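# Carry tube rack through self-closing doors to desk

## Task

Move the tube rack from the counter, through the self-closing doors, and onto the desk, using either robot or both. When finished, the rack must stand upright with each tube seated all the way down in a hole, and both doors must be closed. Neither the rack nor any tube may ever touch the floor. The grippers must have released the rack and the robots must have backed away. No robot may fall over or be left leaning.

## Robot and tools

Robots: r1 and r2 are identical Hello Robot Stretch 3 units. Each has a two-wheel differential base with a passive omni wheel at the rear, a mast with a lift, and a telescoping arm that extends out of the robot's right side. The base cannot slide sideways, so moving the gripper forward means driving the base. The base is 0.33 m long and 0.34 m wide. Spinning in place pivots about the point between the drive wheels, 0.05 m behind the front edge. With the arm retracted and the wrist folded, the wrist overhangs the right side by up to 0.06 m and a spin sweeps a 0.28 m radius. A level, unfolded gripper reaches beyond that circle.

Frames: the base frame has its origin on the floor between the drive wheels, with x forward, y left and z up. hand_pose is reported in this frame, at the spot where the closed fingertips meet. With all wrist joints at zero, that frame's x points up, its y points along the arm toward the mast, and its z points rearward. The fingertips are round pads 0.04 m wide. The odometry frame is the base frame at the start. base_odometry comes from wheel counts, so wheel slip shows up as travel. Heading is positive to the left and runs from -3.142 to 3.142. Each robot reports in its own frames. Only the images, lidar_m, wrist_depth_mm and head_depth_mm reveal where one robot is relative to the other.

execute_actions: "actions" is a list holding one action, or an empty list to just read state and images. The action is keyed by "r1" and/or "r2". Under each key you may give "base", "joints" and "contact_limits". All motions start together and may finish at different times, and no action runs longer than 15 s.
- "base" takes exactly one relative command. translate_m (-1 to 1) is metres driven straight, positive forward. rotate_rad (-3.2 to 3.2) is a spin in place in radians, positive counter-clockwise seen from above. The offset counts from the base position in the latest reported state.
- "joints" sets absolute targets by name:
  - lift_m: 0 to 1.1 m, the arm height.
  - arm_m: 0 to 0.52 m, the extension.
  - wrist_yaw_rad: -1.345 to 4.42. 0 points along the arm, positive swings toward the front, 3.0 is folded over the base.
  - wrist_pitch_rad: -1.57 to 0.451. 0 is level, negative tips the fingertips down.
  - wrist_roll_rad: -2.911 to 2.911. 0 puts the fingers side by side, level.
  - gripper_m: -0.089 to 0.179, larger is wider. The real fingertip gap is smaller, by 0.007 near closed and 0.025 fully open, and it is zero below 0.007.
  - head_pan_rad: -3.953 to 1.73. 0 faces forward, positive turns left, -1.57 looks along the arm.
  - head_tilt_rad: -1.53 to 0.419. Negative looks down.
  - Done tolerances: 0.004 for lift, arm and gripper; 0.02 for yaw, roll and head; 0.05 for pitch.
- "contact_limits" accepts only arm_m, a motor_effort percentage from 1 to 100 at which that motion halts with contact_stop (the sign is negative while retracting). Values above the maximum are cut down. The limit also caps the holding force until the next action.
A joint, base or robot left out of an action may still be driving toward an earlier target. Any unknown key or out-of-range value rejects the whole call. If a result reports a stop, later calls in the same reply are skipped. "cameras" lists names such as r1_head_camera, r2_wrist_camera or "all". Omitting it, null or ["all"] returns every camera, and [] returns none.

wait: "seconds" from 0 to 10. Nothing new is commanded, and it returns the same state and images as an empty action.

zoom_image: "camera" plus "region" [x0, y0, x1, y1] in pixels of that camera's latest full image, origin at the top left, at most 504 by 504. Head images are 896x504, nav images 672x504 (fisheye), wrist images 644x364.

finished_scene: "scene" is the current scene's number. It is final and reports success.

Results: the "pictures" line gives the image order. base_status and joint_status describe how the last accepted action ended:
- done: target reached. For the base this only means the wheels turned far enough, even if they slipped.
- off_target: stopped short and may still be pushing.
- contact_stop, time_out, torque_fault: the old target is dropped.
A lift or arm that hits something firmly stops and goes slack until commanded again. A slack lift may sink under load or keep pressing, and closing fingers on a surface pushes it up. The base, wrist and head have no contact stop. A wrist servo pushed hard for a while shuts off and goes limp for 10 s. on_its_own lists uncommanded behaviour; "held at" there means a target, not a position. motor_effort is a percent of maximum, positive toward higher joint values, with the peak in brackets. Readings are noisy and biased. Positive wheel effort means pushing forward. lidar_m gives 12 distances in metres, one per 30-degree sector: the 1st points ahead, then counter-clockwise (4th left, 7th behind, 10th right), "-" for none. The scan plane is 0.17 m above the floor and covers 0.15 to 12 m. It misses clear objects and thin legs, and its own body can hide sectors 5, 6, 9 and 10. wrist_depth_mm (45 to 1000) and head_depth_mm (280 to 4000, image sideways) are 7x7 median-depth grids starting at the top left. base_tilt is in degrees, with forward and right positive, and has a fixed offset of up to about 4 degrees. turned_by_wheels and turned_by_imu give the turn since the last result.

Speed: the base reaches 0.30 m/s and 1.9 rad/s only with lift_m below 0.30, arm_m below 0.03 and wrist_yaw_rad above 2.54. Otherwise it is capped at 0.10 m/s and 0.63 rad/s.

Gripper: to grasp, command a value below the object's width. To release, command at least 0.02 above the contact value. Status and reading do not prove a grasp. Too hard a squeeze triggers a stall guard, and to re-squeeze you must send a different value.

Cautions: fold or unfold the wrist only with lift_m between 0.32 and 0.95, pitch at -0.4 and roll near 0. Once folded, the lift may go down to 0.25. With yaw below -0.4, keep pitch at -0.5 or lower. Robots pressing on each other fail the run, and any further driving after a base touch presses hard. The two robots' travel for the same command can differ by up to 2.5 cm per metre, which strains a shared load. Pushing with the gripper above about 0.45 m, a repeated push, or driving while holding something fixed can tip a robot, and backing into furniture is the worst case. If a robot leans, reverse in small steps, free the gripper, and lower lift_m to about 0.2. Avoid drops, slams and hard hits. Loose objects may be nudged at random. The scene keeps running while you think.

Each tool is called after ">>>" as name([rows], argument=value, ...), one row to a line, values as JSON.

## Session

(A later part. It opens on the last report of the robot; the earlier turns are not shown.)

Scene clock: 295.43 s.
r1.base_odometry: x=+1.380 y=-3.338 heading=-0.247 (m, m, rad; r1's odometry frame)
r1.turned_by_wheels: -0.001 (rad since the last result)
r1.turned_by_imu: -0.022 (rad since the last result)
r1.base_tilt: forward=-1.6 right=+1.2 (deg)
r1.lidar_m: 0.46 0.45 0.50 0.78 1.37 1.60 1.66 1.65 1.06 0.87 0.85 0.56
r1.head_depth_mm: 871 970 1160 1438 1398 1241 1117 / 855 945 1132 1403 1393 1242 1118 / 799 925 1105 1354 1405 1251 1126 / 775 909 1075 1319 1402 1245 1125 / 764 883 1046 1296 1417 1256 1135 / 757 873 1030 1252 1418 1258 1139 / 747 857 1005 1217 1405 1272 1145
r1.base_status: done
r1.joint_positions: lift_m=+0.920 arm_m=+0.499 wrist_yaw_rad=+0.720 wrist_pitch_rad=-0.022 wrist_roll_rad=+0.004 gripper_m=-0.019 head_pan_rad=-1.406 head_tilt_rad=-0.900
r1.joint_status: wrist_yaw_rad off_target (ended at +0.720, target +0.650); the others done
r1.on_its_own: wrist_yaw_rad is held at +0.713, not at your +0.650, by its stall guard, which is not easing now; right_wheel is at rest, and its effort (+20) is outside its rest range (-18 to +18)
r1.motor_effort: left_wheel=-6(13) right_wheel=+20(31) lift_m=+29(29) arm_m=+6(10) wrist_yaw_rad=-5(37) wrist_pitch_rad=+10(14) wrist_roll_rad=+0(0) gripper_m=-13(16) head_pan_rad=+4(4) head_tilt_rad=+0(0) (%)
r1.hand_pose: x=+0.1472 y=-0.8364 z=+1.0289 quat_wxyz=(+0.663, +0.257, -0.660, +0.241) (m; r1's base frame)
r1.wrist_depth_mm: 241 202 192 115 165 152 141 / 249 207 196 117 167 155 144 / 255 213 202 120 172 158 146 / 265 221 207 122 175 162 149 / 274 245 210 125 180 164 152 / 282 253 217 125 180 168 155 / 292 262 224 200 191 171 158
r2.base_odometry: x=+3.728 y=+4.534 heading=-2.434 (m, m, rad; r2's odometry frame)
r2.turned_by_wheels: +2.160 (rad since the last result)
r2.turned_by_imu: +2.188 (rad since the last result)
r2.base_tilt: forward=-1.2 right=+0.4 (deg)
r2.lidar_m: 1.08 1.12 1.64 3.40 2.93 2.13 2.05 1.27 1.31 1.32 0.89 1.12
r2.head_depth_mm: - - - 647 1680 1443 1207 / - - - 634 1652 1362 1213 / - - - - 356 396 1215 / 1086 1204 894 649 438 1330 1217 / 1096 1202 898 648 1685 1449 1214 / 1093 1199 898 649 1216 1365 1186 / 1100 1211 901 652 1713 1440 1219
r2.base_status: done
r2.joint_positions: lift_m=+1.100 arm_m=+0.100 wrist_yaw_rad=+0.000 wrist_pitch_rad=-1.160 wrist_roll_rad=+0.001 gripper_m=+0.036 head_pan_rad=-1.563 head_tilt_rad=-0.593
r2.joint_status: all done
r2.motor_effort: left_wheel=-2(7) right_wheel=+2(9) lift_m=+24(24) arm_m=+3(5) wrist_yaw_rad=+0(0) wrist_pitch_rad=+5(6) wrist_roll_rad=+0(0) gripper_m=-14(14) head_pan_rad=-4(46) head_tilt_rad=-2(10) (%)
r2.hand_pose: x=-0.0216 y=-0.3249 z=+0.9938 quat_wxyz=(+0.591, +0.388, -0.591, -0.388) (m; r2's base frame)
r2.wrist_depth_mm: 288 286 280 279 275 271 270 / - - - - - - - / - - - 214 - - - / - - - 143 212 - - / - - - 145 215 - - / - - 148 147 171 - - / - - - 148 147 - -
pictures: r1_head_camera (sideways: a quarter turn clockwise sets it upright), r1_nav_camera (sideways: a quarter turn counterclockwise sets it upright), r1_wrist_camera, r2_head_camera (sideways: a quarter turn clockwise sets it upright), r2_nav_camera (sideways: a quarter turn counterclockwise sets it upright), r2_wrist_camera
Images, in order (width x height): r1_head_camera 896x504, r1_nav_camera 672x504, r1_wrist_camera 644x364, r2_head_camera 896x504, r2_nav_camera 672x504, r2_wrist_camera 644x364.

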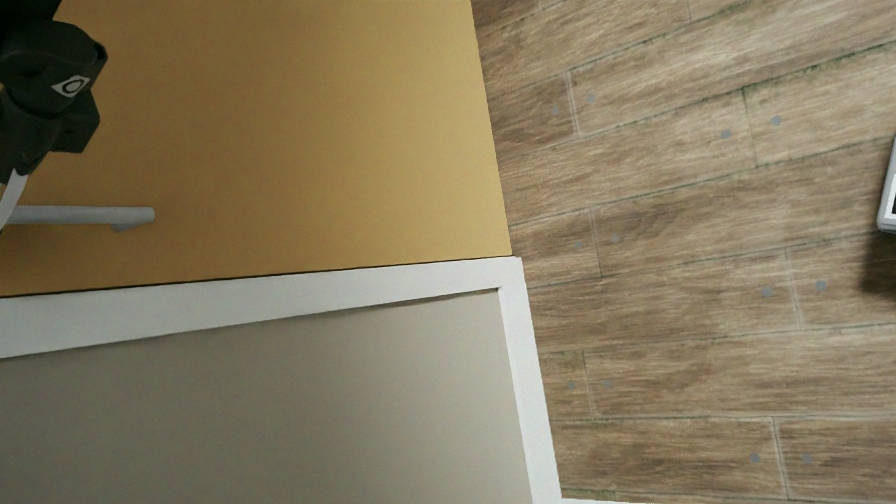

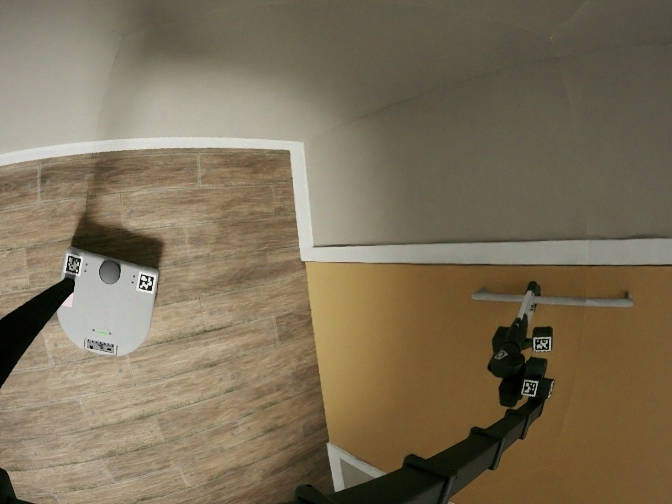

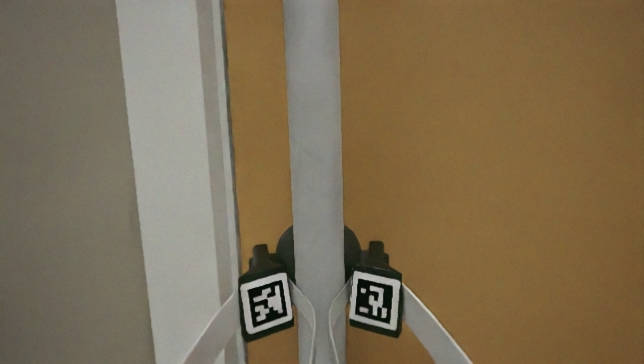

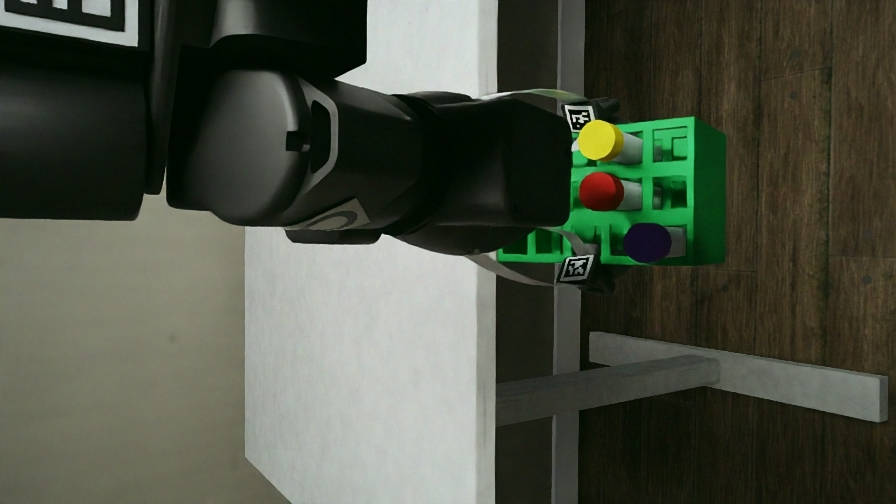

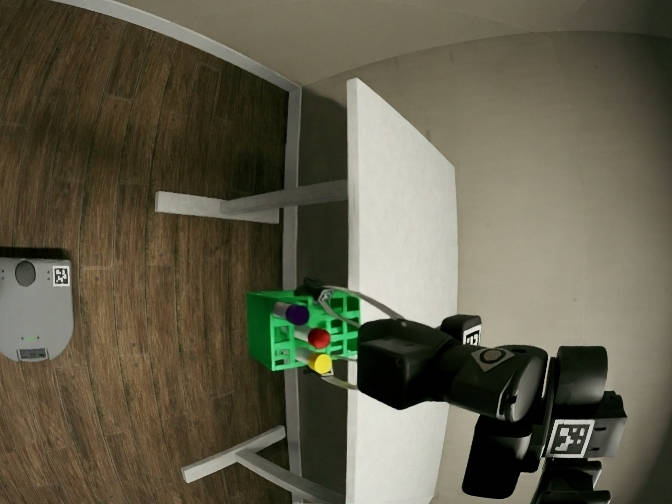

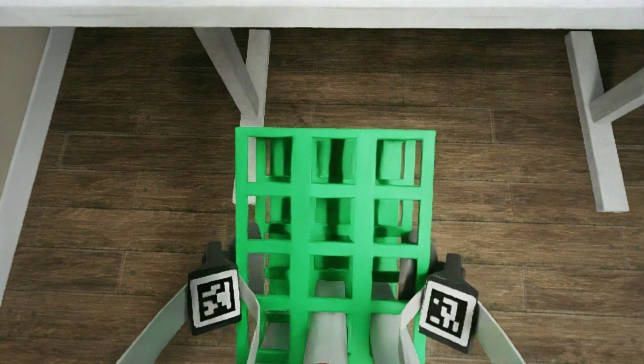

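>>> execute_actions([
  {"r2":{"joints":{"wrist_pitch_rad":-0.9}},"r1":{"joints":{"gripper_m":0.12}}},
], cameras=[])

>>> execute_actions([
  {"r2":{"joints":{"wrist_pitch_rad":-0.63}},"r1":{"base":{"translate_m":-0.07},"joints":{"arm_m":0.41}}},
], cameras=["r2_wrist_camera"])

>>> execute_actions([
  {"r2":{"joints":{"arm_m":0.42},"contact_limits":{"arm_m":12}},"r1":{"base":{"translate_m":-0.15},"joints":{"arm_m":0.1}}},
], cameras=["r2_wrist_camera","r2_head_camera","r1_nav_camera"])

Scene clock: 297.50 s.
r1.base_odometry: x=+1.380 y=-3.338 heading=-0.246 (m, m, rad; r1's odometry frame)
r1.turned_by_wheels: +0.001 (rad since the last result)
r1.turned_by_imu: +0.002 (rad since the last result)
r1.base_tilt: forward=-1.6 right=+1.1 (deg)
r1.lidar_m: 0.45 0.45 0.50 0.78 1.38 1.60 1.66 1.65 1.06 0.87 0.85 0.56
r1.head_depth_mm: 865 963 1157 1447 1397 1236 1116 / 863 946 1126 1401 1412 1240 1120 / 807 927 1102 1366 1418 1253 1127 / 789 911 1076 1326 1417 1250 1134 / 765 886 1043 1288 1404 1251 1128 / 763 876 1026 1254 1405 1260 1142 / 745 855 1005 1218 1401 1267 1143
r1.base_status: not commanded
r1.joint_positions: lift_m=+0.920 arm_m=+0.500 wrist_yaw_rad=+0.752 wrist_pitch_rad=-0.023 wrist_roll_rad=+0.004 gripper_m=+0.120 head_pan_rad=-1.406 head_tilt_rad=-0.900
r1.joint_status: all done
r1.on_its_own: wrist_yaw_rad is held at +0.713, not at your +0.650, by its stall guard, which is still easing
r1.motor_effort: left_wheel=+5(6) right_wheel=-13(20) lift_m=+28(28) arm_m=+2(6) wrist_yaw_rad=-29(30) wrist_pitch_rad=+11(11) wrist_roll_rad=+0(0) gripper_m=+10(89) head_pan_rad=+4(4) head_tilt_rad=+0(0) (%)
r1.hand_pose: x=+0.1533 y=-0.8313 z=+1.0287 quat_wxyz=(+0.660, +0.268, -0.656, +0.252) (m; r1's base frame)
r1.wrist_depth_mm: 254 227 195 112 165 151 139 / 263 234 199 114 169 155 142 / 271 240 205 118 172 157 145 / 282 248 210 122 177 161 148 / 293 260 214 126 182 163 150 / 305 278 219 206 188 164 153 / 326 270 227 211 191 174 156
r2.base_odometry: x=+3.728 y=+4.534 heading=-2.434 (m, m, rad; r2's odometry frame)
r2.turned_by_wheels: +0.000 (rad since the last result)
r2.turned_by_imu: +0.000 (rad since the last result)
r2.base_tilt: forward=-1.2 right=+0.4 (deg)
r2.lidar_m: 1.08 1.12 1.64 3.41 2.92 2.13 2.05 1.27 1.31 1.32 0.89 1.12
r2.head_depth_mm: - - - 647 1677 1443 1213 / - - - 619 1671 1436 1210 / - - - - 400 1442 1210 / 1089 1200 896 605 440 1436 1217 / 1090 1204 899 649 1707 1445 1213 / 1096 1207 897 652 1206 1363 1191 / 1097 1212 895 650 1712 1443 1217
r2.base_status: not commanded
r2.joint_positions: lift_m=+1.100 arm_m=+0.100 wrist_yaw_rad=+0.000 wrist_pitch_rad=-0.919 wrist_roll_rad=+0.001 gripper_m=+0.036 head_pan_rad=-1.563 head_tilt_rad=-0.593
r2.joint_status: all done
r2.motor_effort: left_wheel=-2(2) right_wheel=+3(2) lift_m=+25(24) arm_m=+3(3) wrist_yaw_rad=+0(0) wrist_pitch_rad=+8(8) wrist_roll_rad=+0(0) gripper_m=-14(14) head_pan_rad=-4(4) head_tilt_rad=-3(3) (%)
r2.hand_pose: x=-0.0216 y=-0.3811 z=+1.0201 quat_wxyz=(+0.634, +0.314, -0.634, -0.314) (m; r2's base frame)
r2.wrist_depth_mm: 365 363 358 357 356 355 350 / 325 326 321 319 319 315 315 / 307 303 299 214 296 295 296 / - - - 143 215 - - / - - - 145 216 - - / - - 148 147 171 - - / - - - 147 146 - -
pictures: none
No camera images: the call's "cameras" was empty. Leave "cameras" out to get every camera's image.

Scene clock: 299.43 s.
r1.base_odometry: x=+1.312 y=-3.321 heading=-0.246 (m, m, rad; r1's odometry frame)
r1.turned_by_wheels: +0.000 (rad since the last result)
r1.turned_by_imu: +0.000 (rad since the last result)
r1.base_tilt: forward=-1.6 right=+1.2 (deg)
r1.lidar_m: 0.52 0.52 0.57 0.89 1.35 1.57 1.59 1.58 1.10 0.89 0.88 0.64
r1.head_depth_mm: - 1004 1191 1490 1395 1244 1117 / - 991 1158 1455 1393 1242 1126 / 841 955 1124 1406 1412 1247 1129 / 793 934 1109 1354 1416 1251 1127 / 807 914 1061 1321 1418 1260 1134 / 773 893 1059 1286 1442 1260 1137 / 770 878 1036 1260 1409 1276 1142
r1.base_status: done
r1.joint_positions: lift_m=+0.920 arm_m=+0.410 wrist_yaw_rad=+0.714 wrist_pitch_rad=-0.022 wrist_roll_rad=+0.004 gripper_m=+0.120 head_pan_rad=-1.406 head_tilt_rad=-0.900
r1.joint_status: all done
r1.on_its_own: wrist_yaw_rad is held at +0.713, not at your +0.650, by its stall guard, which is not easing now
r1.motor_effort: left_wheel=+0(3) right_wheel=+0(21) lift_m=+29(29) arm_m=-4(5) wrist_yaw_rad=-1(30) wrist_pitch_rad=+10(11) wrist_roll_rad=+0(0) gripper_m=+0(10) head_pan_rad=+4(4) head_tilt_rad=+0(0) (%)
r1.hand_pose: x=+0.1460 y=-0.7485 z=+1.0288 quat_wxyz=(+0.664, +0.255, -0.661, +0.239) (m; r1's base frame)
r1.wrist_depth_mm: 389 352 303 279 263 243 226 / 401 355 313 285 268 249 230 / 411 370 316 291 275 253 235 / 427 377 326 302 283 258 238 / 441 395 335 307 289 262 244 / 460 426 345 316 299 261 249 / 475 413 352 325 303 280 250
r2.base_odometry: x=+3.728 y=+4.534 heading=-2.434 (m, m, rad; r2's odometry frame)
r2.turned_by_wheels: +0.000 (rad since the last result)
r2.turned_by_imu: +0.000 (rad since the last result)
r2.base_tilt: forward=-1.2 right=+0.4 (deg)
r2.lidar_m: 1.08 1.12 1.64 3.41 2.92 2.13 2.05 1.27 1.31 1.32 0.89 1.12
r2.head_depth_mm: - - - 649 1697 1443 1211 / - - - 620 1671 1446 1212 / - - - 422 1703 1453 1216 / 1092 1187 896 435 1704 1448 1211 / 1092 1209 898 650 1710 1445 1216 / 1094 1210 899 649 1211 1362 1186 / 1097 1212 900 650 1706 1451 1217
r2.base_status: not commanded
r2.joint_positions: lift_m=+1.100 arm_m=+0.100 wrist_yaw_rad=+0.000 wrist_pitch_rad=-0.655 wrist_roll_rad=+0.001 gripper_m=+0.036 head_pan_rad=-1.563 head_tilt_rad=-0.593
r2.joint_status: all done
r2.motor_effort: left_wheel=-2(2) right_wheel=+3(2) lift_m=+24(25) arm_m=+3(3) wrist_yaw_rad=+0(0) wrist_pitch_rad=+11(13) wrist_roll_rad=+0(0) gripper_m=-15(14) head_pan_rad=-3(4) head_tilt_rad=-3(3) (%)
r2.hand_pose: x=-0.0215 y=-0.4332 z=+1.0631 quat_wxyz=(+0.669, +0.228, -0.669, -0.228) (m; r2's base frame)
r2.wrist_depth_mm: 995 649 651 645 649 652 655 / 532 506 509 515 514 513 508 / 419 421 425 215 421 426 420 / 356 361 352 144 216 358 359 / 319 320 311 145 217 312 310 / - - 147 147 173 - - / - - - 147 146 - -
pictures: r2_wrist_camera
Images, in order (width x height): r2_wrist_camera 644x364.

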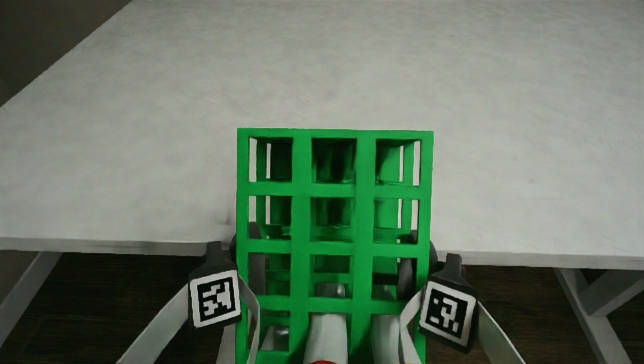

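Scene clock: 303.00 s.
r1.base_odometry: x=+1.167 y=-3.285 heading=-0.246 (m, m, rad; r1's odometry frame)
r1.turned_by_wheels: +0.000 (rad since the last result)
r1.turned_by_imu: +0.001 (rad since the last result)
r1.base_tilt: forward=-1.6 right=+1.2 (deg)
r1.lidar_m: 0.66 0.66 0.72 1.14 1.29 1.52 1.45 1.44 1.16 0.95 0.94 0.81
r1.head_depth_mm: 904 1050 - - 1399 1237 1112 / 888 1016 - - 1395 1246 1122 / 875 959 - 1526 1411 1249 1126 / 859 984 1235 1457 1410 1256 1132 / 844 966 1171 1411 1420 1255 1130 / 814 934 1122 1359 1424 1269 1144 / 813 924 1105 1335 1436 1272 1144
r1.base_status: done
r1.joint_positions: lift_m=+0.920 arm_m=+0.100 wrist_yaw_rad=+0.714 wrist_pitch_rad=-0.022 wrist_roll_rad=+0.004 gripper_m=+0.120 head_pan_rad=-1.406 head_tilt_rad=-0.900
r1.joint_status: all done
r1.on_its_own: wrist_yaw_rad is held at +0.713, not at your +0.650, by its stall guard, which is not easing now
r1.motor_effort: left_wheel=+0(2) right_wheel=+0(7) lift_m=+29(29) arm_m=-4(4) wrist_yaw_rad=-1(1) wrist_pitch_rad=+11(11) wrist_roll_rad=+0(0) gripper_m=+1(1) head_pan_rad=+4(4) head_tilt_rad=+0(1) (%)
r1.hand_pose: x=+0.1460 y=-0.4386 z=+1.0289 quat_wxyz=(+0.664, +0.255, -0.661, +0.239) (m; r1's base frame)
r1.wrist_depth_mm: 695 780 708 629 590 548 504 / 704 798 727 646 593 556 517 / 686 816 748 667 611 568 521 / 694 829 754 673 621 577 536 / 698 867 788 691 643 587 544 / 695 814 808 709 667 588 551 / 689 903 825 742 683 622 560
r2.base_odometry: x=+3.728 y=+4.534 heading=-2.434 (m, m, rad; r2's odometry frame)
r2.turned_by_wheels: +0.000 (rad since the last result)
r2.turned_by_imu: -0.001 (rad since the last result)
r2.base_tilt: forward=-1.2 right=+0.4 (deg)
r2.lidar_m: 1.08 1.12 1.64 3.40 2.91 2.13 2.05 1.27 1.31 1.32 0.89 1.12
r2.head_depth_mm: 1111 1196 896 647 1690 1442 1210 / - 1201 894 648 1687 1435 1216 / - 1209 753 650 1697 1452 1209 / 1095 1184 791 648 1676 1439 1212 / 1091 1202 898 649 1692 1436 1218 / 1095 1200 895 650 1208 1362 1184 / 1097 1211 896 649 1715 1438 1204
r2.base_status: not commanded
r2.joint_positions: lift_m=+1.100 arm_m=+0.420 wrist_yaw_rad=+0.000 wrist_pitch_rad=-0.654 wrist_roll_rad=+0.001 gripper_m=+0.036 head_pan_rad=-1.563 head_tilt_rad=-0.593
r2.joint_status: all done
r2.motor_effort: left_wheel=-2(2) right_wheel=+2(2) lift_m=+24(24) arm_m=+3(4) wrist_yaw_rad=+0(0) wrist_pitch_rad=+10(11) wrist_roll_rad=+0(0) gripper_m=-14(14) head_pan_rad=-4(3) head_tilt_rad=-3(4) (%)
r2.contact_limits: arm_m 12 (drawing in: default 27, maximum 45; extending or still: default 37, maximum 61)
r2.hand_pose: x=-0.0215 y=-0.7534 z=+1.0633 quat_wxyz=(+0.670, +0.227, -0.669, -0.227) (m; r2's base frame)
r2.wrist_depth_mm: 648 631 636 632 622 618 602 / 511 501 506 509 507 511 509 / 418 420 418 215 420 422 418 / 360 357 346 144 216 358 357 / 310 311 310 145 217 313 312 / 273 275 148 147 173 276 277 / 246 247 238 147 146 247 246
pictures: r1_nav_camera (sideways: a quarter turn counterclockwise sets it upright), r2_head_camera (sideways: a quarter turn clockwise sets it upright), r2_wrist_camera
Images, in order (width x height): r1_nav_camera 672x504, r2_head_camera 896x504, r2_wrist_camera 644x364.

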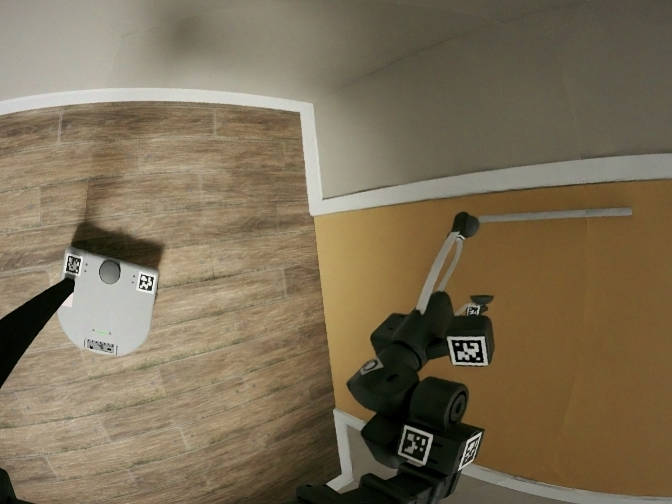

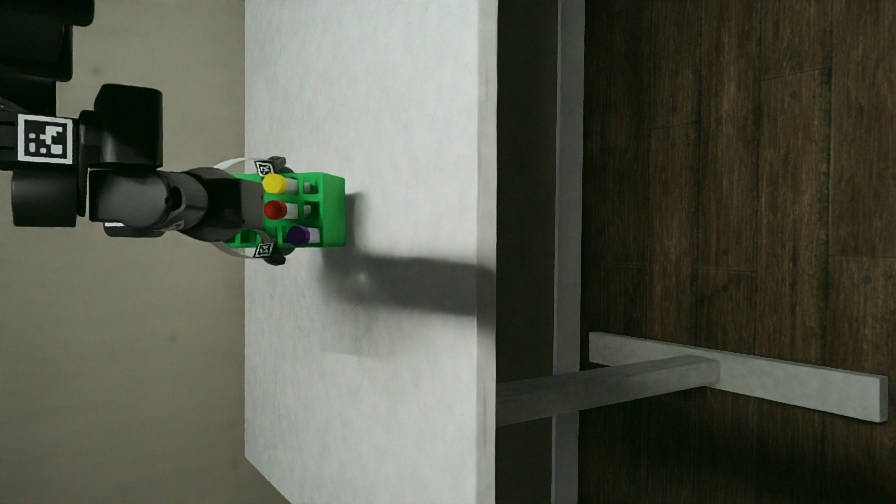

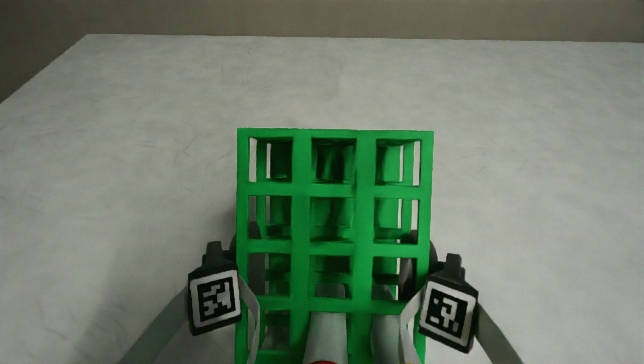

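Touch down, then extend outward so friction rolls it flat.

>>> execute_actions([
  {"r2":{"joints":{"wrist_pitch_rad":-0.8,"gripper_m":0.055}}},
], cameras=["r2_wrist_camera"])

>>> execute_actions([
  {"r2":{"joints":{"wrist_pitch_rad":-0.88,"arm_m":0.465,"gripper_m":0.065}}},
], cameras=["r2_wrist_camera","r2_head_camera"])

Scene clock: 304.53 s.
r1.base_odometry: x=+1.167 y=-3.285 heading=-0.246 (m, m, rad; r1's odometry frame)
r1.turned_by_wheels: +0.000 (rad since the last result)
r1.turned_by_imu: +0.000 (rad since the last result)
r1.base_tilt: forward=-1.6 right=+1.2 (deg)
r1.lidar_m: 0.66 0.66 0.72 1.14 1.28 1.52 1.45 1.44 1.16 0.95 0.94 0.81
r1.head_depth_mm: 908 1044 - - 1390 1235 1116 / 887 1015 - - 1395 1243 1124 / 874 955 - 1526 1410 1259 1126 / 855 984 1233 1443 1421 1255 1129 / 841 970 1174 1406 1420 1262 1140 / 815 935 1131 1356 1420 1266 1134 / 814 924 1094 1335 1441 1268 1133
r1.base_status: not commanded
r1.joint_positions: lift_m=+0.920 arm_m=+0.100 wrist_yaw_rad=+0.714 wrist_pitch_rad=-0.022 wrist_roll_rad=+0.004 gripper_m=+0.120 head_pan_rad=-1.406 head_tilt_rad=-0.900
r1.joint_status: not commanded
r1.on_its_own: wrist_yaw_rad is held at +0.713, not at your +0.650, by its stall guard, which is not easing now
r1.motor_effort: left_wheel=+0(0) right_wheel=+0(1) lift_m=+29(29) arm_m=-4(4) wrist_yaw_rad=-1(1) wrist_pitch_rad=+11(11) wrist_roll_rad=+0(0) gripper_m=+0(0) head_pan_rad=+4(4) head_tilt_rad=+0(0) (%)
r1.hand_pose: x=+0.1460 y=-0.4386 z=+1.0289 quat_wxyz=(+0.664, +0.255, -0.661, +0.239) (m; r1's base frame)
r1.wrist_depth_mm: 692 775 703 649 586 543 504 / 694 795 726 648 605 558 514 / 691 820 738 665 614 565 524 / 698 834 756 693 616 584 530 / 699 847 773 690 648 585 545 / 704 826 809 722 675 584 557 / 690 913 825 734 678 617 562
r2.base_odometry: x=+3.728 y=+4.534 heading=-2.434 (m, m, rad; r2's odometry frame)
r2.turned_by_wheels: +0.000 (rad since the last result)
r2.turned_by_imu: +0.000 (rad since the last result)
r2.base_tilt: forward=-1.2 right=+0.4 (deg)
r2.lidar_m: 1.08 1.12 1.65 3.40 2.93 2.14 2.05 1.27 1.31 1.32 0.89 1.12
r2.head_depth_mm: 1116 1193 892 647 1679 1437 1214 / - 1204 896 648 1692 1448 1209 / - 1203 750 648 1685 1448 1212 / 1094 1204 785 649 1686 1445 1219 / 1092 1205 896 649 1695 1444 1214 / 1095 1204 899 648 1214 1370 1188 / 1099 1217 900 651 1727 1437 1216
r2.base_status: not commanded
r2.joint_positions: lift_m=+1.100 arm_m=+0.420 wrist_yaw_rad=+0.000 wrist_pitch_rad=-0.807 wrist_roll_rad=+0.001 gripper_m=+0.055 head_pan_rad=-1.563 head_tilt_rad=-0.593
r2.joint_status: all done
r2.motor_effort: left_wheel=-2(2) right_wheel=+3(3) lift_m=+24(25) arm_m=+3(3) wrist_yaw_rad=-1(0) wrist_pitch_rad=+3(11) wrist_roll_rad=-1(0) gripper_m=-7(61) head_pan_rad=-4(4) head_tilt_rad=-3(3) (%)
r2.hand_pose: x=-0.0216 y=-0.7246 z=+1.0367 quat_wxyz=(+0.650, +0.278, -0.650, -0.278) (m; r2's base frame)
r2.wrist_depth_mm: 449 444 442 442 440 438 443 / 384 384 380 377 377 377 377 / 334 333 333 215 333 334 329 / 301 299 293 144 216 297 295 / 270 268 268 145 215 265 265 / 245 244 148 147 172 242 242 / 224 224 216 147 146 222 222
pictures: r2_wrist_camera
Images, in order (width x height): r2_wrist_camera 644x364.

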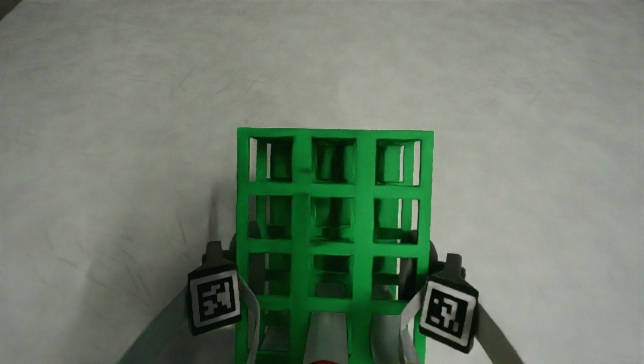

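Scene clock: 305.97 s.
r1.base_odometry: x=+1.167 y=-3.285 heading=-0.246 (m, m, rad; r1's odometry frame)
r1.turned_by_wheels: +0.000 (rad since the last result)
r1.turned_by_imu: +0.000 (rad since the last result)
r1.base_tilt: forward=-1.6 right=+1.2 (deg)
r1.lidar_m: 0.66 0.66 0.72 1.13 1.28 1.51 1.45 1.44 1.16 0.95 0.94 0.81
r1.head_depth_mm: 905 1044 - - 1396 1239 1123 / 886 1012 - - 1398 1240 1120 / 873 958 - 1521 1417 1258 1123 / 859 978 1230 1458 1400 1258 1132 / 847 976 1170 1415 1428 1263 1135 / 819 937 1130 1357 1427 1262 1137 / 814 923 1097 1333 1424 1275 1139
r1.base_status: not commanded
r1.joint_positions: lift_m=+0.920 arm_m=+0.100 wrist_yaw_rad=+0.714 wrist_pitch_rad=-0.022 wrist_roll_rad=+0.004 gripper_m=+0.120 head_pan_rad=-1.406 head_tilt_rad=-0.900
r1.joint_status: not commanded
r1.on_its_own: wrist_yaw_rad is held at +0.713, not at your +0.650, by its stall guard, which is not easing now
r1.motor_effort: left_wheel=+0(0) right_wheel=+0(0) lift_m=+29(28) arm_m=-4(4) wrist_yaw_rad=-1(1) wrist_pitch_rad=+10(11) wrist_roll_rad=+0(0) gripper_m=+1(1) head_pan_rad=+4(4) head_tilt_rad=+1(0) (%)
r1.hand_pose: x=+0.1460 y=-0.4386 z=+1.0289 quat_wxyz=(+0.664, +0.255, -0.661, +0.239) (m; r1's base frame)
r1.wrist_depth_mm: 687 788 695 630 582 544 507 / 688 806 724 642 592 553 514 / 698 812 746 664 616 566 518 / 703 813 764 675 623 578 538 / 706 862 779 693 637 581 548 / 705 833 804 705 664 585 553 / 684 898 824 742 674 627 560
r2.base_odometry: x=+3.728 y=+4.534 heading=-2.434 (m, m, rad; r2's odometry frame)
r2.turned_by_wheels: +0.000 (rad since the last result)
r2.turned_by_imu: +0.000 (rad since the last result)
r2.base_tilt: forward=-1.2 right=+0.4 (deg)
r2.lidar_m: 1.08 1.12 1.64 3.41 2.93 2.14 2.05 1.27 1.31 1.32 0.89 1.12
r2.head_depth_mm: 1116 1200 891 648 1678 1450 1215 / 1100 1199 895 649 1683 1449 1207 / - 1202 732 650 1692 1440 1216 / 1093 1201 772 651 1694 1444 1214 / 1098 1202 897 649 1698 1448 1221 / 1097 1208 897 648 1218 1369 1185 / 1096 1215 898 650 1706 1447 1214
r2.base_status: not commanded
r2.joint_positions: lift_m=+1.100 arm_m=+0.465 wrist_yaw_rad=-0.001 wrist_pitch_rad=-0.879 wrist_roll_rad=-0.001 gripper_m=+0.065 head_pan_rad=-1.563 head_tilt_rad=-0.593
r2.joint_status: all done
r2.motor_effort: left_wheel=-2(3) right_wheel=+3(6) lift_m=+21(24) arm_m=+3(4) wrist_yaw_rad=+1(1) wrist_pitch_rad=+0(13) wrist_roll_rad=+1(1) gripper_m=-6(43) head_pan_rad=-3(3) head_tilt_rad=-3(2) (%)
r2.hand_pose: x=-0.0217 y=-0.7546 z=+1.0259 quat_wxyz=(+0.640, +0.301, -0.639, -0.301) (m; r2's base frame)
r2.wrist_depth_mm: 389 387 385 385 380 380 377 / 342 344 343 338 337 336 334 / 310 305 307 304 305 300 301 / 279 279 270 153 192 273 274 / 256 254 255 149 185 252 249 / 234 234 144 143 144 232 230 / 217 217 210 137 125 213 214
pictures: r2_head_camera (sideways: a quarter turn clockwise sets it upright), r2_wrist_camera
Images, in order (width x height): r2_head_camera 896x504, r2_wrist_camera 644x364.

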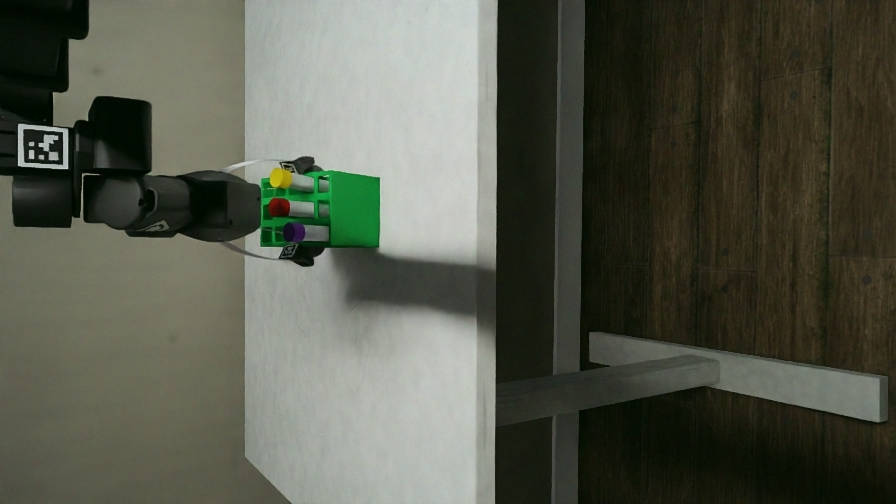

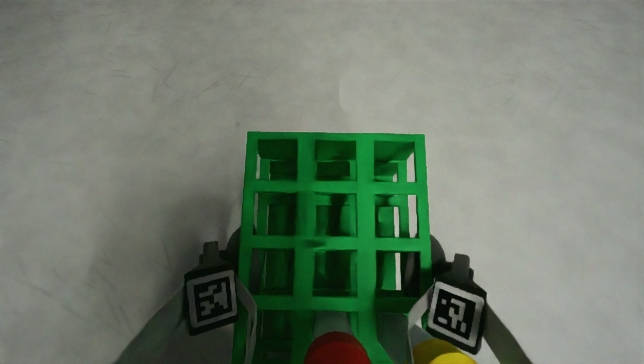

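>>> execute_actions([
  {"r2":{"joints":{"wrist_pitch_rad":-1.0,"arm_m":0.5,"gripper_m":0.075}}},
], cameras=["r2_head_camera","r2_wrist_camera"])

Scene clock: 307.63 s.
r1.base_odometry: x=+1.167 y=-3.285 heading=-0.246 (m, m, rad; r1's odometry frame)
r1.turned_by_wheels: +0.000 (rad since the last result)
r1.turned_by_imu: +0.000 (rad since the last result)
r1.base_tilt: forward=-1.6 right=+1.2 (deg)
r1.lidar_m: 0.66 0.66 0.73 1.14 1.29 1.51 1.45 1.44 1.16 0.95 0.94 0.81
r1.head_depth_mm: 903 1047 - - 1390 1235 1114 / 889 1014 - - 1403 1246 1118 / 872 952 - 1526 1405 1241 1118 / 862 987 1235 1456 1405 1257 1132 / 838 976 1171 1401 1422 1257 1136 / 818 929 1129 1352 1429 1265 1135 / 814 928 1096 1341 1435 1279 1142
r1.base_status: not commanded
r1.joint_positions: lift_m=+0.920 arm_m=+0.100 wrist_yaw_rad=+0.714 wrist_pitch_rad=-0.022 wrist_roll_rad=+0.004 gripper_m=+0.120 head_pan_rad=-1.406 head_tilt_rad=-0.900
r1.joint_status: not commanded
r1.on_its_own: wrist_yaw_rad is held at +0.713, not at your +0.650, by its stall guard, which is not easing now
r1.motor_effort: left_wheel=+0(0) right_wheel=+0(0) lift_m=+30(29) arm_m=-4(4) wrist_yaw_rad=-1(1) wrist_pitch_rad=+11(11) wrist_roll_rad=+0(0) gripper_m=+0(1) head_pan_rad=+5(4) head_tilt_rad=+1(0) (%)
r1.hand_pose: x=+0.1460 y=-0.4386 z=+1.0289 quat_wxyz=(+0.664, +0.255, -0.661, +0.239) (m; r1's base frame)
r1.wrist_depth_mm: 697 781 710 633 574 548 505 / 687 791 732 649 595 566 517 / 696 811 756 672 605 564 526 / 697 826 764 684 625 578 535 / 687 877 782 702 646 589 550 / 695 832 808 723 670 585 550 / 680 913 819 733 678 623 557
r2.base_odometry: x=+3.728 y=+4.534 heading=-2.434 (m, m, rad; r2's odometry frame)
r2.turned_by_wheels: +0.000 (rad since the last result)
r2.turned_by_imu: +0.000 (rad since the last result)
r2.base_tilt: forward=-1.2 right=+0.4 (deg)
r2.lidar_m: 1.08 1.12 1.64 3.40 2.92 2.13 2.05 1.27 1.31 1.32 0.89 1.12
r2.head_depth_mm: 1119 1200 896 648 1678 1444 1211 / 1103 1203 895 648 1695 1447 1210 / - 1198 736 649 1693 1451 1212 / 1089 1202 795 649 1705 1456 1213 / 1096 1207 902 650 1707 1445 1215 / 1096 1203 899 649 1216 1366 1181 / 1094 1219 895 651 1722 1445 1213
r2.base_status: not commanded
r2.joint_positions: lift_m=+1.100 arm_m=+0.500 wrist_yaw_rad=+0.003 wrist_pitch_rad=-0.968 wrist_roll_rad=-0.011 gripper_m=+0.075 head_pan_rad=-1.563 head_tilt_rad=-0.593
r2.joint_status: all done
r2.motor_effort: left_wheel=+1(2) right_wheel=-5(5) lift_m=+18(21) arm_m=+2(4) wrist_yaw_rad=-2(2) wrist_pitch_rad=-12(27) wrist_roll_rad=+8(8) gripper_m=-4(45) head_pan_rad=-4(4) head_tilt_rad=-3(3) (%)
r2.hand_pose: x=-0.0213 y=-0.7701 z=+1.0140 quat_wxyz=(+0.630, +0.332, -0.621, -0.327) (m; r2's base frame)
r2.wrist_depth_mm: 335 334 334 333 329 328 326 / 308 301 301 300 299 299 298 / 279 279 278 275 276 275 273 / 257 257 248 158 247 252 252 / 239 238 221 148 187 234 234 / 222 223 174 142 143 220 219 / 210 208 201 133 120 204 206
pictures: r2_head_camera (sideways: a quarter turn clockwise sets it upright), r2_wrist_camera
Images, in order (width x height): r2_head_camera 896x504, r2_wrist_camera 644x364.

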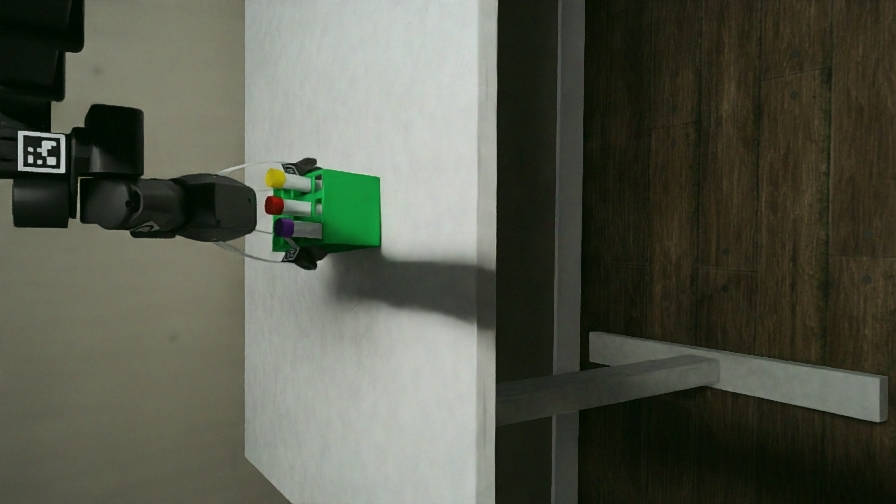

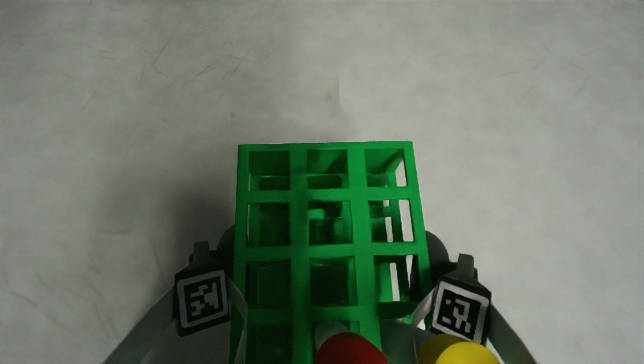

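>>> execute_actions([
  {"r2":{"joints":{"wrist_pitch_rad":-1.05,"arm_m":0.52,"gripper_m":0.09}}},
], cameras=["r2_head_camera"])

>>> execute_actions([
  {"r2":{"joints":{"gripper_m":0.179}}},
], cameras=["r2_head_camera","r2_wrist_camera"])

Scene clock: 308.87 s.
r1.base_odometry: x=+1.167 y=-3.285 heading=-0.246 (m, m, rad; r1's odometry frame)
r1.turned_by_wheels: +0.000 (rad since the last result)
r1.turned_by_imu: +0.000 (rad since the last result)
r1.base_tilt: forward=-1.6 right=+1.2 (deg)
r1.lidar_m: 0.66 0.66 0.72 1.14 1.29 1.51 1.45 1.44 1.16 0.95 0.94 0.81
r1.head_depth_mm: 903 1045 - - 1387 1243 1115 / 889 1017 - - 1409 1246 1119 / 870 955 - 1522 1404 1255 1122 / 856 986 1238 1446 1414 1257 1134 / 845 971 1176 1407 1419 1259 1136 / 817 938 1129 1357 1428 1263 1132 / 817 922 1095 1335 1437 1276 1136
r1.base_status: not commanded
r1.joint_positions: lift_m=+0.920 arm_m=+0.100 wrist_yaw_rad=+0.714 wrist_pitch_rad=-0.022 wrist_roll_rad=+0.004 gripper_m=+0.120 head_pan_rad=-1.406 head_tilt_rad=-0.900
r1.joint_status: not commanded
r1.on_its_own: wrist_yaw_rad is held at +0.713, not at your +0.650, by its stall guard, which is not easing now
r1.motor_effort: left_wheel=+0(0) right_wheel=-1(0) lift_m=+29(29) arm_m=-4(4) wrist_yaw_rad=-1(1) wrist_pitch_rad=+11(10) wrist_roll_rad=+1(0) gripper_m=+1(0) head_pan_rad=+5(4) head_tilt_rad=+0(0) (%)
r1.hand_pose: x=+0.1460 y=-0.4386 z=+1.0289 quat_wxyz=(+0.664, +0.255, -0.661, +0.239) (m; r1's base frame)
r1.wrist_depth_mm: 687 782 711 629 580 539 507 / 684 807 726 644 592 553 512 / 696 824 755 664 600 569 526 / 695 837 760 683 618 583 536 / 704 859 786 697 640 581 553 / 704 820 794 708 651 579 554 / 695 887 822 725 677 633 560
r2.base_odometry: x=+3.728 y=+4.534 heading=-2.434 (m, m, rad; r2's odometry frame)
r2.turned_by_wheels: +0.000 (rad since the last result)
r2.turned_by_imu: -0.001 (rad since the last result)
r2.base_tilt: forward=-1.1 right=+0.4 (deg)
r2.lidar_m: 1.08 1.12 1.64 3.40 2.92 2.13 2.05 1.27 1.31 1.32 0.89 1.12
r2.head_depth_mm: 1116 1190 895 646 1670 1453 1213 / 1109 1201 892 649 1689 1443 1208 / - 1204 717 648 1696 1436 1211 / 1094 1202 794 647 1691 1450 1217 / 1094 1199 896 648 1699 1455 1209 / 1100 1207 901 649 1212 1371 1184 / 1098 1219 899 650 1714 1444 1211
r2.base_status: not commanded
r2.joint_positions: lift_m=+1.100 arm_m=+0.519 wrist_yaw_rad=+0.000 wrist_pitch_rad=-1.048 wrist_roll_rad=-0.010 gripper_m=+0.090 head_pan_rad=-1.563 head_tilt_rad=-0.593
r2.joint_status: all done
joint sent to its limit — the command would take r2.arm_m past its upper limit, so that joint was sent only as far as its limit.
r2.motor_effort: left_wheel=-2(2) right_wheel=+4(4) lift_m=+18(17) arm_m=+4(5) wrist_yaw_rad=+0(2) wrist_pitch_rad=+0(19) wrist_roll_rad=+7(8) gripper_m=-2(58) head_pan_rad=-3(3) head_tilt_rad=-2(3) (%)
r2.hand_pose: x=-0.0216 y=-0.7706 z=+1.0047 quat_wxyz=(+0.615, +0.356, -0.609, -0.353) (m; r2's base frame)
r2.wrist_depth_mm: 297 295 293 293 289 288 286 / 276 275 272 270 269 269 267 / 256 256 256 254 252 251 249 / 241 240 205 157 230 235 234 / 228 226 215 180 220 221 220 / 215 214 139 140 172 210 209 / 203 203 198 131 131 197 198
pictures: r2_head_camera (sideways: a quarter turn clockwise sets it upright)
Images, in order (width x height): r2_head_camera 896x504.

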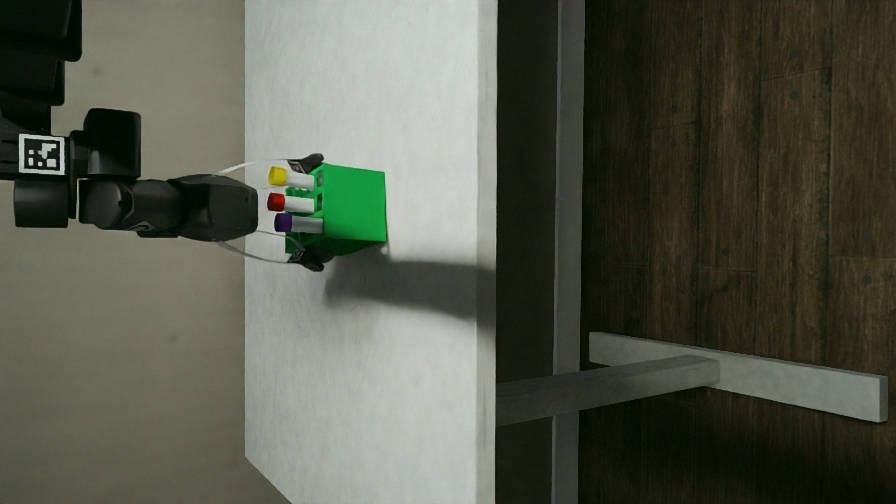

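Scene clock: 310.23 s.
r1.base_odometry: x=+1.167 y=-3.285 heading=-0.246 (m, m, rad; r1's odometry frame)
r1.turned_by_wheels: +0.000 (rad since the last result)
r1.turned_by_imu: +0.000 (rad since the last result)
r1.base_tilt: forward=-1.6 right=+1.1 (deg)
r1.lidar_m: 0.66 0.66 0.72 1.14 1.28 1.51 1.45 1.44 1.16 0.95 0.94 0.81
r1.head_depth_mm: 897 1043 - - 1392 1240 1117 / 886 1011 - - 1406 1249 1122 / 869 958 - 1517 1404 1246 1123 / 855 983 1235 1452 1411 1249 1127 / 844 972 1167 1396 1417 1254 1131 / 816 933 1132 1361 1421 1265 1141 / 815 923 1089 1339 1427 1271 1147
r1.base_status: not commanded
r1.joint_positions: lift_m=+0.920 arm_m=+0.100 wrist_yaw_rad=+0.714 wrist_pitch_rad=-0.022 wrist_roll_rad=+0.004 gripper_m=+0.120 head_pan_rad=-1.406 head_tilt_rad=-0.900
r1.joint_status: not commanded
r1.on_its_own: wrist_yaw_rad is held at +0.713, not at your +0.650, by its stall guard, which is not easing now
r1.motor_effort: left_wheel=+0(0) right_wheel=+0(0) lift_m=+29(28) arm_m=-4(4) wrist_yaw_rad=-1(1) wrist_pitch_rad=+11(10) wrist_roll_rad=+0(0) gripper_m=+1(0) head_pan_rad=+4(4) head_tilt_rad=+1(0) (%)
r1.hand_pose: x=+0.1460 y=-0.4386 z=+1.0289 quat_wxyz=(+0.664, +0.255, -0.661, +0.239) (m; r1's base frame)
r1.wrist_depth_mm: 700 790 703 636 585 541 509 / 693 792 726 641 600 558 515 / 694 835 743 665 608 568 524 / 694 827 758 673 629 578 531 / 687 856 774 696 643 579 547 / 706 839 798 707 656 584 554 / 686 911 810 730 671 638 558
r2.base_odometry: x=+3.728 y=+4.534 heading=-2.434 (m, m, rad; r2's odometry frame)
r2.turned_by_wheels: +0.000 (rad since the last result)
r2.turned_by_imu: +0.000 (rad since the last result)
r2.base_tilt: forward=-1.1 right=+0.4 (deg)
r2.lidar_m: 1.08 1.12 1.64 3.40 2.93 2.13 2.05 1.27 1.31 1.32 0.89 1.12
r2.head_depth_mm: 1108 1196 894 648 1672 1447 1213 / 1111 1203 892 647 1692 1446 1212 / - 1196 702 649 1700 1449 1216 / 1089 1205 842 649 1702 1444 1207 / 1093 1210 898 648 1701 1437 1217 / 1097 1207 901 649 1211 1365 1190 / 1099 1207 898 650 1710 1444 1216
r2.base_status: not commanded
r2.joint_positions: lift_m=+1.100 arm_m=+0.519 wrist_yaw_rad=+0.000 wrist_pitch_rad=-1.054 wrist_roll_rad=-0.006 gripper_m=+0.179 head_pan_rad=-1.563 head_tilt_rad=-0.593
r2.joint_status: all done
r2.motor_effort: left_wheel=-2(2) right_wheel=+2(3) lift_m=+17(17) arm_m=+2(4) wrist_yaw_rad=+0(0) wrist_pitch_rad=+2(2) wrist_roll_rad=+4(7) gripper_m=+1(85) head_pan_rad=-3(3) head_tilt_rad=-2(4) (%)
r2.hand_pose: x=-0.0216 y=-0.7693 z=+1.0041 quat_wxyz=(+0.613, +0.357, -0.609, -0.355) (m; r2's base frame)
r2.wrist_depth_mm: 290 291 289 288 286 284 281 / 273 271 270 267 266 265 263 / 257 254 253 251 251 248 246 / 238 238 238 234 176 233 231 / 226 227 224 169 151 221 220 / 216 211 211 174 169 207 208 / - 202 200 195 132 132 -
pictures: r2_head_camera (sideways: a quarter turn clockwise sets it upright), r2_wrist_camera
Images, in order (width x height): r2_head_camera 896x504, r2_wrist_camera 644x364.

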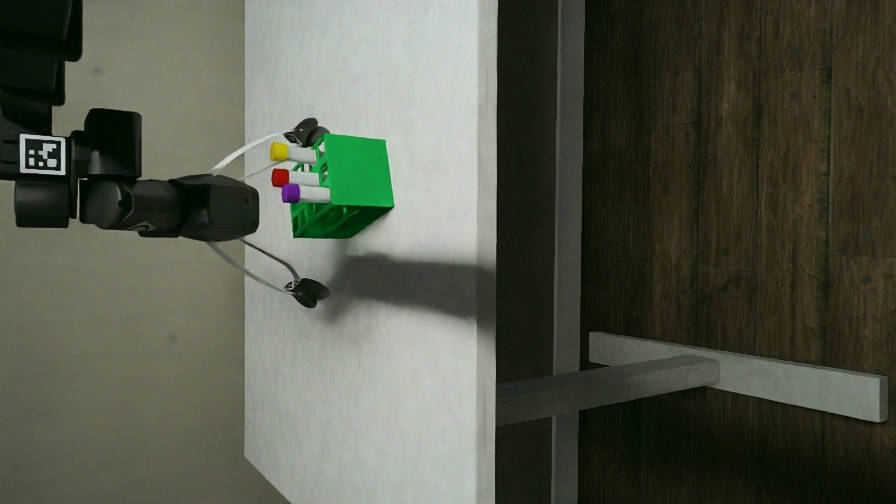

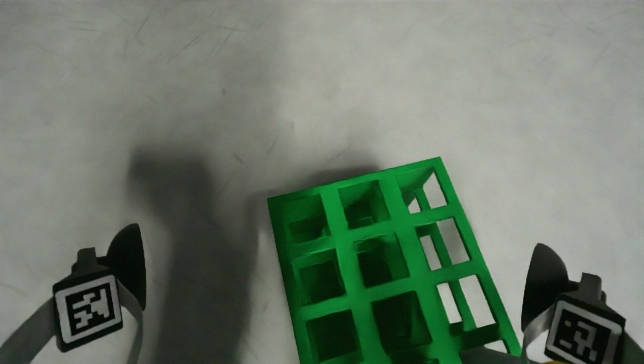

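>>> execute_actions([
  {"r2":{"joints":{"wrist_pitch_rad":-0.85}}},
], cameras=["r2_head_camera"])

>>> zoom_image(camera="r2_head_camera", region=[160,70,440,320])

Scene clock: 311.23 s.
r1.base_odometry: x=+1.167 y=-3.285 heading=-0.246 (m, m, rad; r1's odometry frame)
r1.turned_by_wheels: +0.000 (rad since the last result)
r1.turned_by_imu: +0.000 (rad since the last result)
r1.base_tilt: forward=-1.6 right=+1.2 (deg)
r1.lidar_m: 0.66 0.66 0.72 1.13 1.29 1.52 1.45 1.44 1.16 0.95 0.94 0.81
r1.head_depth_mm: 901 1051 - - 1391 1243 1126 / 891 1014 - - 1391 1247 1123 / 870 955 - 1518 1416 1260 1130 / 857 983 1232 1459 1413 1256 1131 / 846 970 1170 1412 1420 1258 1140 / 817 934 1131 1355 1425 1264 1138 / 817 924 1101 1327 1433 1272 1144
r1.base_status: not commanded
r1.joint_positions: lift_m=+0.920 arm_m=+0.100 wrist_yaw_rad=+0.714 wrist_pitch_rad=-0.022 wrist_roll_rad=+0.004 gripper_m=+0.120 head_pan_rad=-1.406 head_tilt_rad=-0.900
r1.joint_status: not commanded
r1.on_its_own: wrist_yaw_rad is held at +0.713, not at your +0.650, by its stall guard, which is not easing now
r1.motor_effort: left_wheel=+1(0) right_wheel=-1(0) lift_m=+29(29) arm_m=-4(4) wrist_yaw_rad=-1(1) wrist_pitch_rad=+11(11) wrist_roll_rad=+0(0) gripper_m=+0(1) head_pan_rad=+4(4) head_tilt_rad=+0(0) (%)
r1.hand_pose: x=+0.1460 y=-0.4386 z=+1.0289 quat_wxyz=(+0.664, +0.255, -0.661, +0.239) (m; r1's base frame)
r1.wrist_depth_mm: 692 793 706 637 584 545 507 / 684 792 726 657 588 559 519 / 694 829 741 663 602 568 534 / 698 835 761 672 609 584 534 / 696 856 787 706 634 590 548 / 706 834 815 723 670 582 547 / 698 892 837 739 681 622 556
r2.base_odometry: x=+3.728 y=+4.534 heading=-2.434 (m, m, rad; r2's odometry frame)
r2.turned_by_wheels: +0.000 (rad since the last result)
r2.turned_by_imu: +0.000 (rad since the last result)
r2.base_tilt: forward=-1.2 right=+0.4 (deg)
r2.lidar_m: 1.08 1.12 1.64 3.39 2.92 2.13 2.05 1.27 1.31 1.32 0.89 1.12
r2.head_depth_mm: 1114 1198 895 648 1678 1452 1213 / 1106 1202 897 648 1690 1442 1220 / - 1196 700 647 1691 1443 1211 / 1089 1185 821 650 1692 1441 1215 / 1090 1200 896 647 1695 1442 1210 / 1094 1205 898 650 1217 1370 1182 / 1100 1222 898 650 1723 1446 1219
r2.base_status: not commanded
r2.joint_positions: lift_m=+1.100 arm_m=+0.519 wrist_yaw_rad=+0.000 wrist_pitch_rad=-0.864 wrist_roll_rad=-0.006 gripper_m=+0.179 head_pan_rad=-1.563 head_tilt_rad=-0.593
r2.joint_status: all done
r2.motor_effort: left_wheel=-2(1) right_wheel=+1(1) lift_m=+17(17) arm_m=+3(2) wrist_yaw_rad=-1(0) wrist_pitch_rad=+6(8) wrist_roll_rad=+5(4) gripper_m=+0(0) head_pan_rad=-3(4) head_tilt_rad=-3(3) (%)
r2.hand_pose: x=-0.0216 y=-0.8119 z=+1.0283 quat_wxyz=(+0.644, +0.297, -0.640, -0.295) (m; r2's base frame)
r2.wrist_depth_mm: 397 390 396 395 391 392 389 / 351 351 343 345 344 346 339 / 312 312 310 309 308 309 306 / 281 282 278 279 277 278 277 / 256 260 255 254 252 256 254 / 239 235 235 206 190 233 237 / - 217 216 177 174 216 -
pictures: r2_head_camera (sideways: a quarter turn clockwise sets it upright)
Images, in order (width x height): r2_head_camera 896x504.

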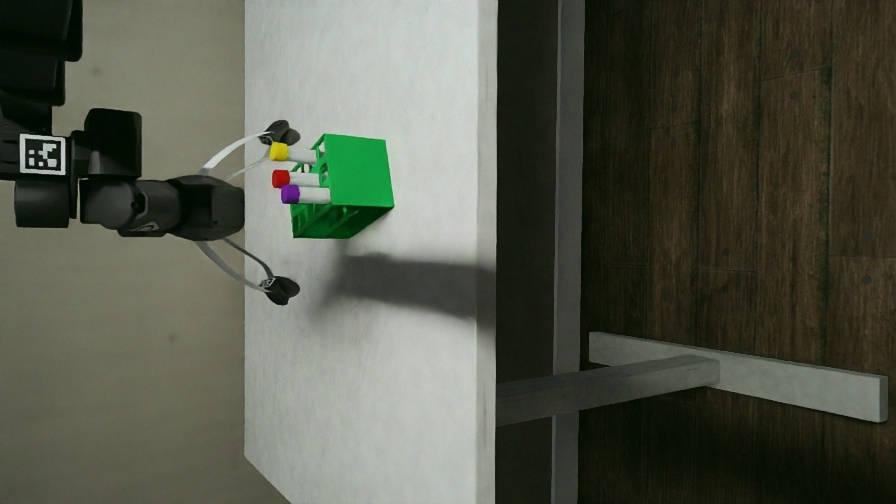

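Region (160, 70, 440, 320) of r2_head_camera's 896x504 image, scaled by 1.800, with more detail than that image has; it fills the top 450 rows of this view, and the rest is white.

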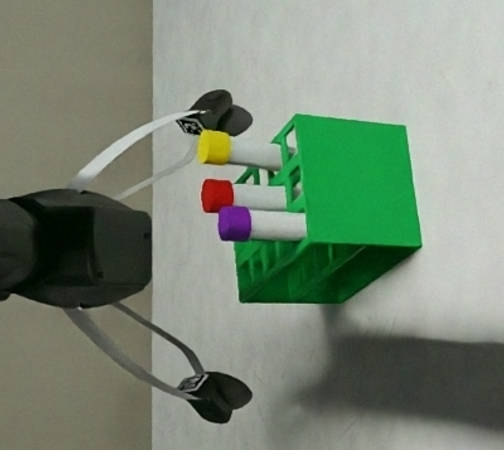

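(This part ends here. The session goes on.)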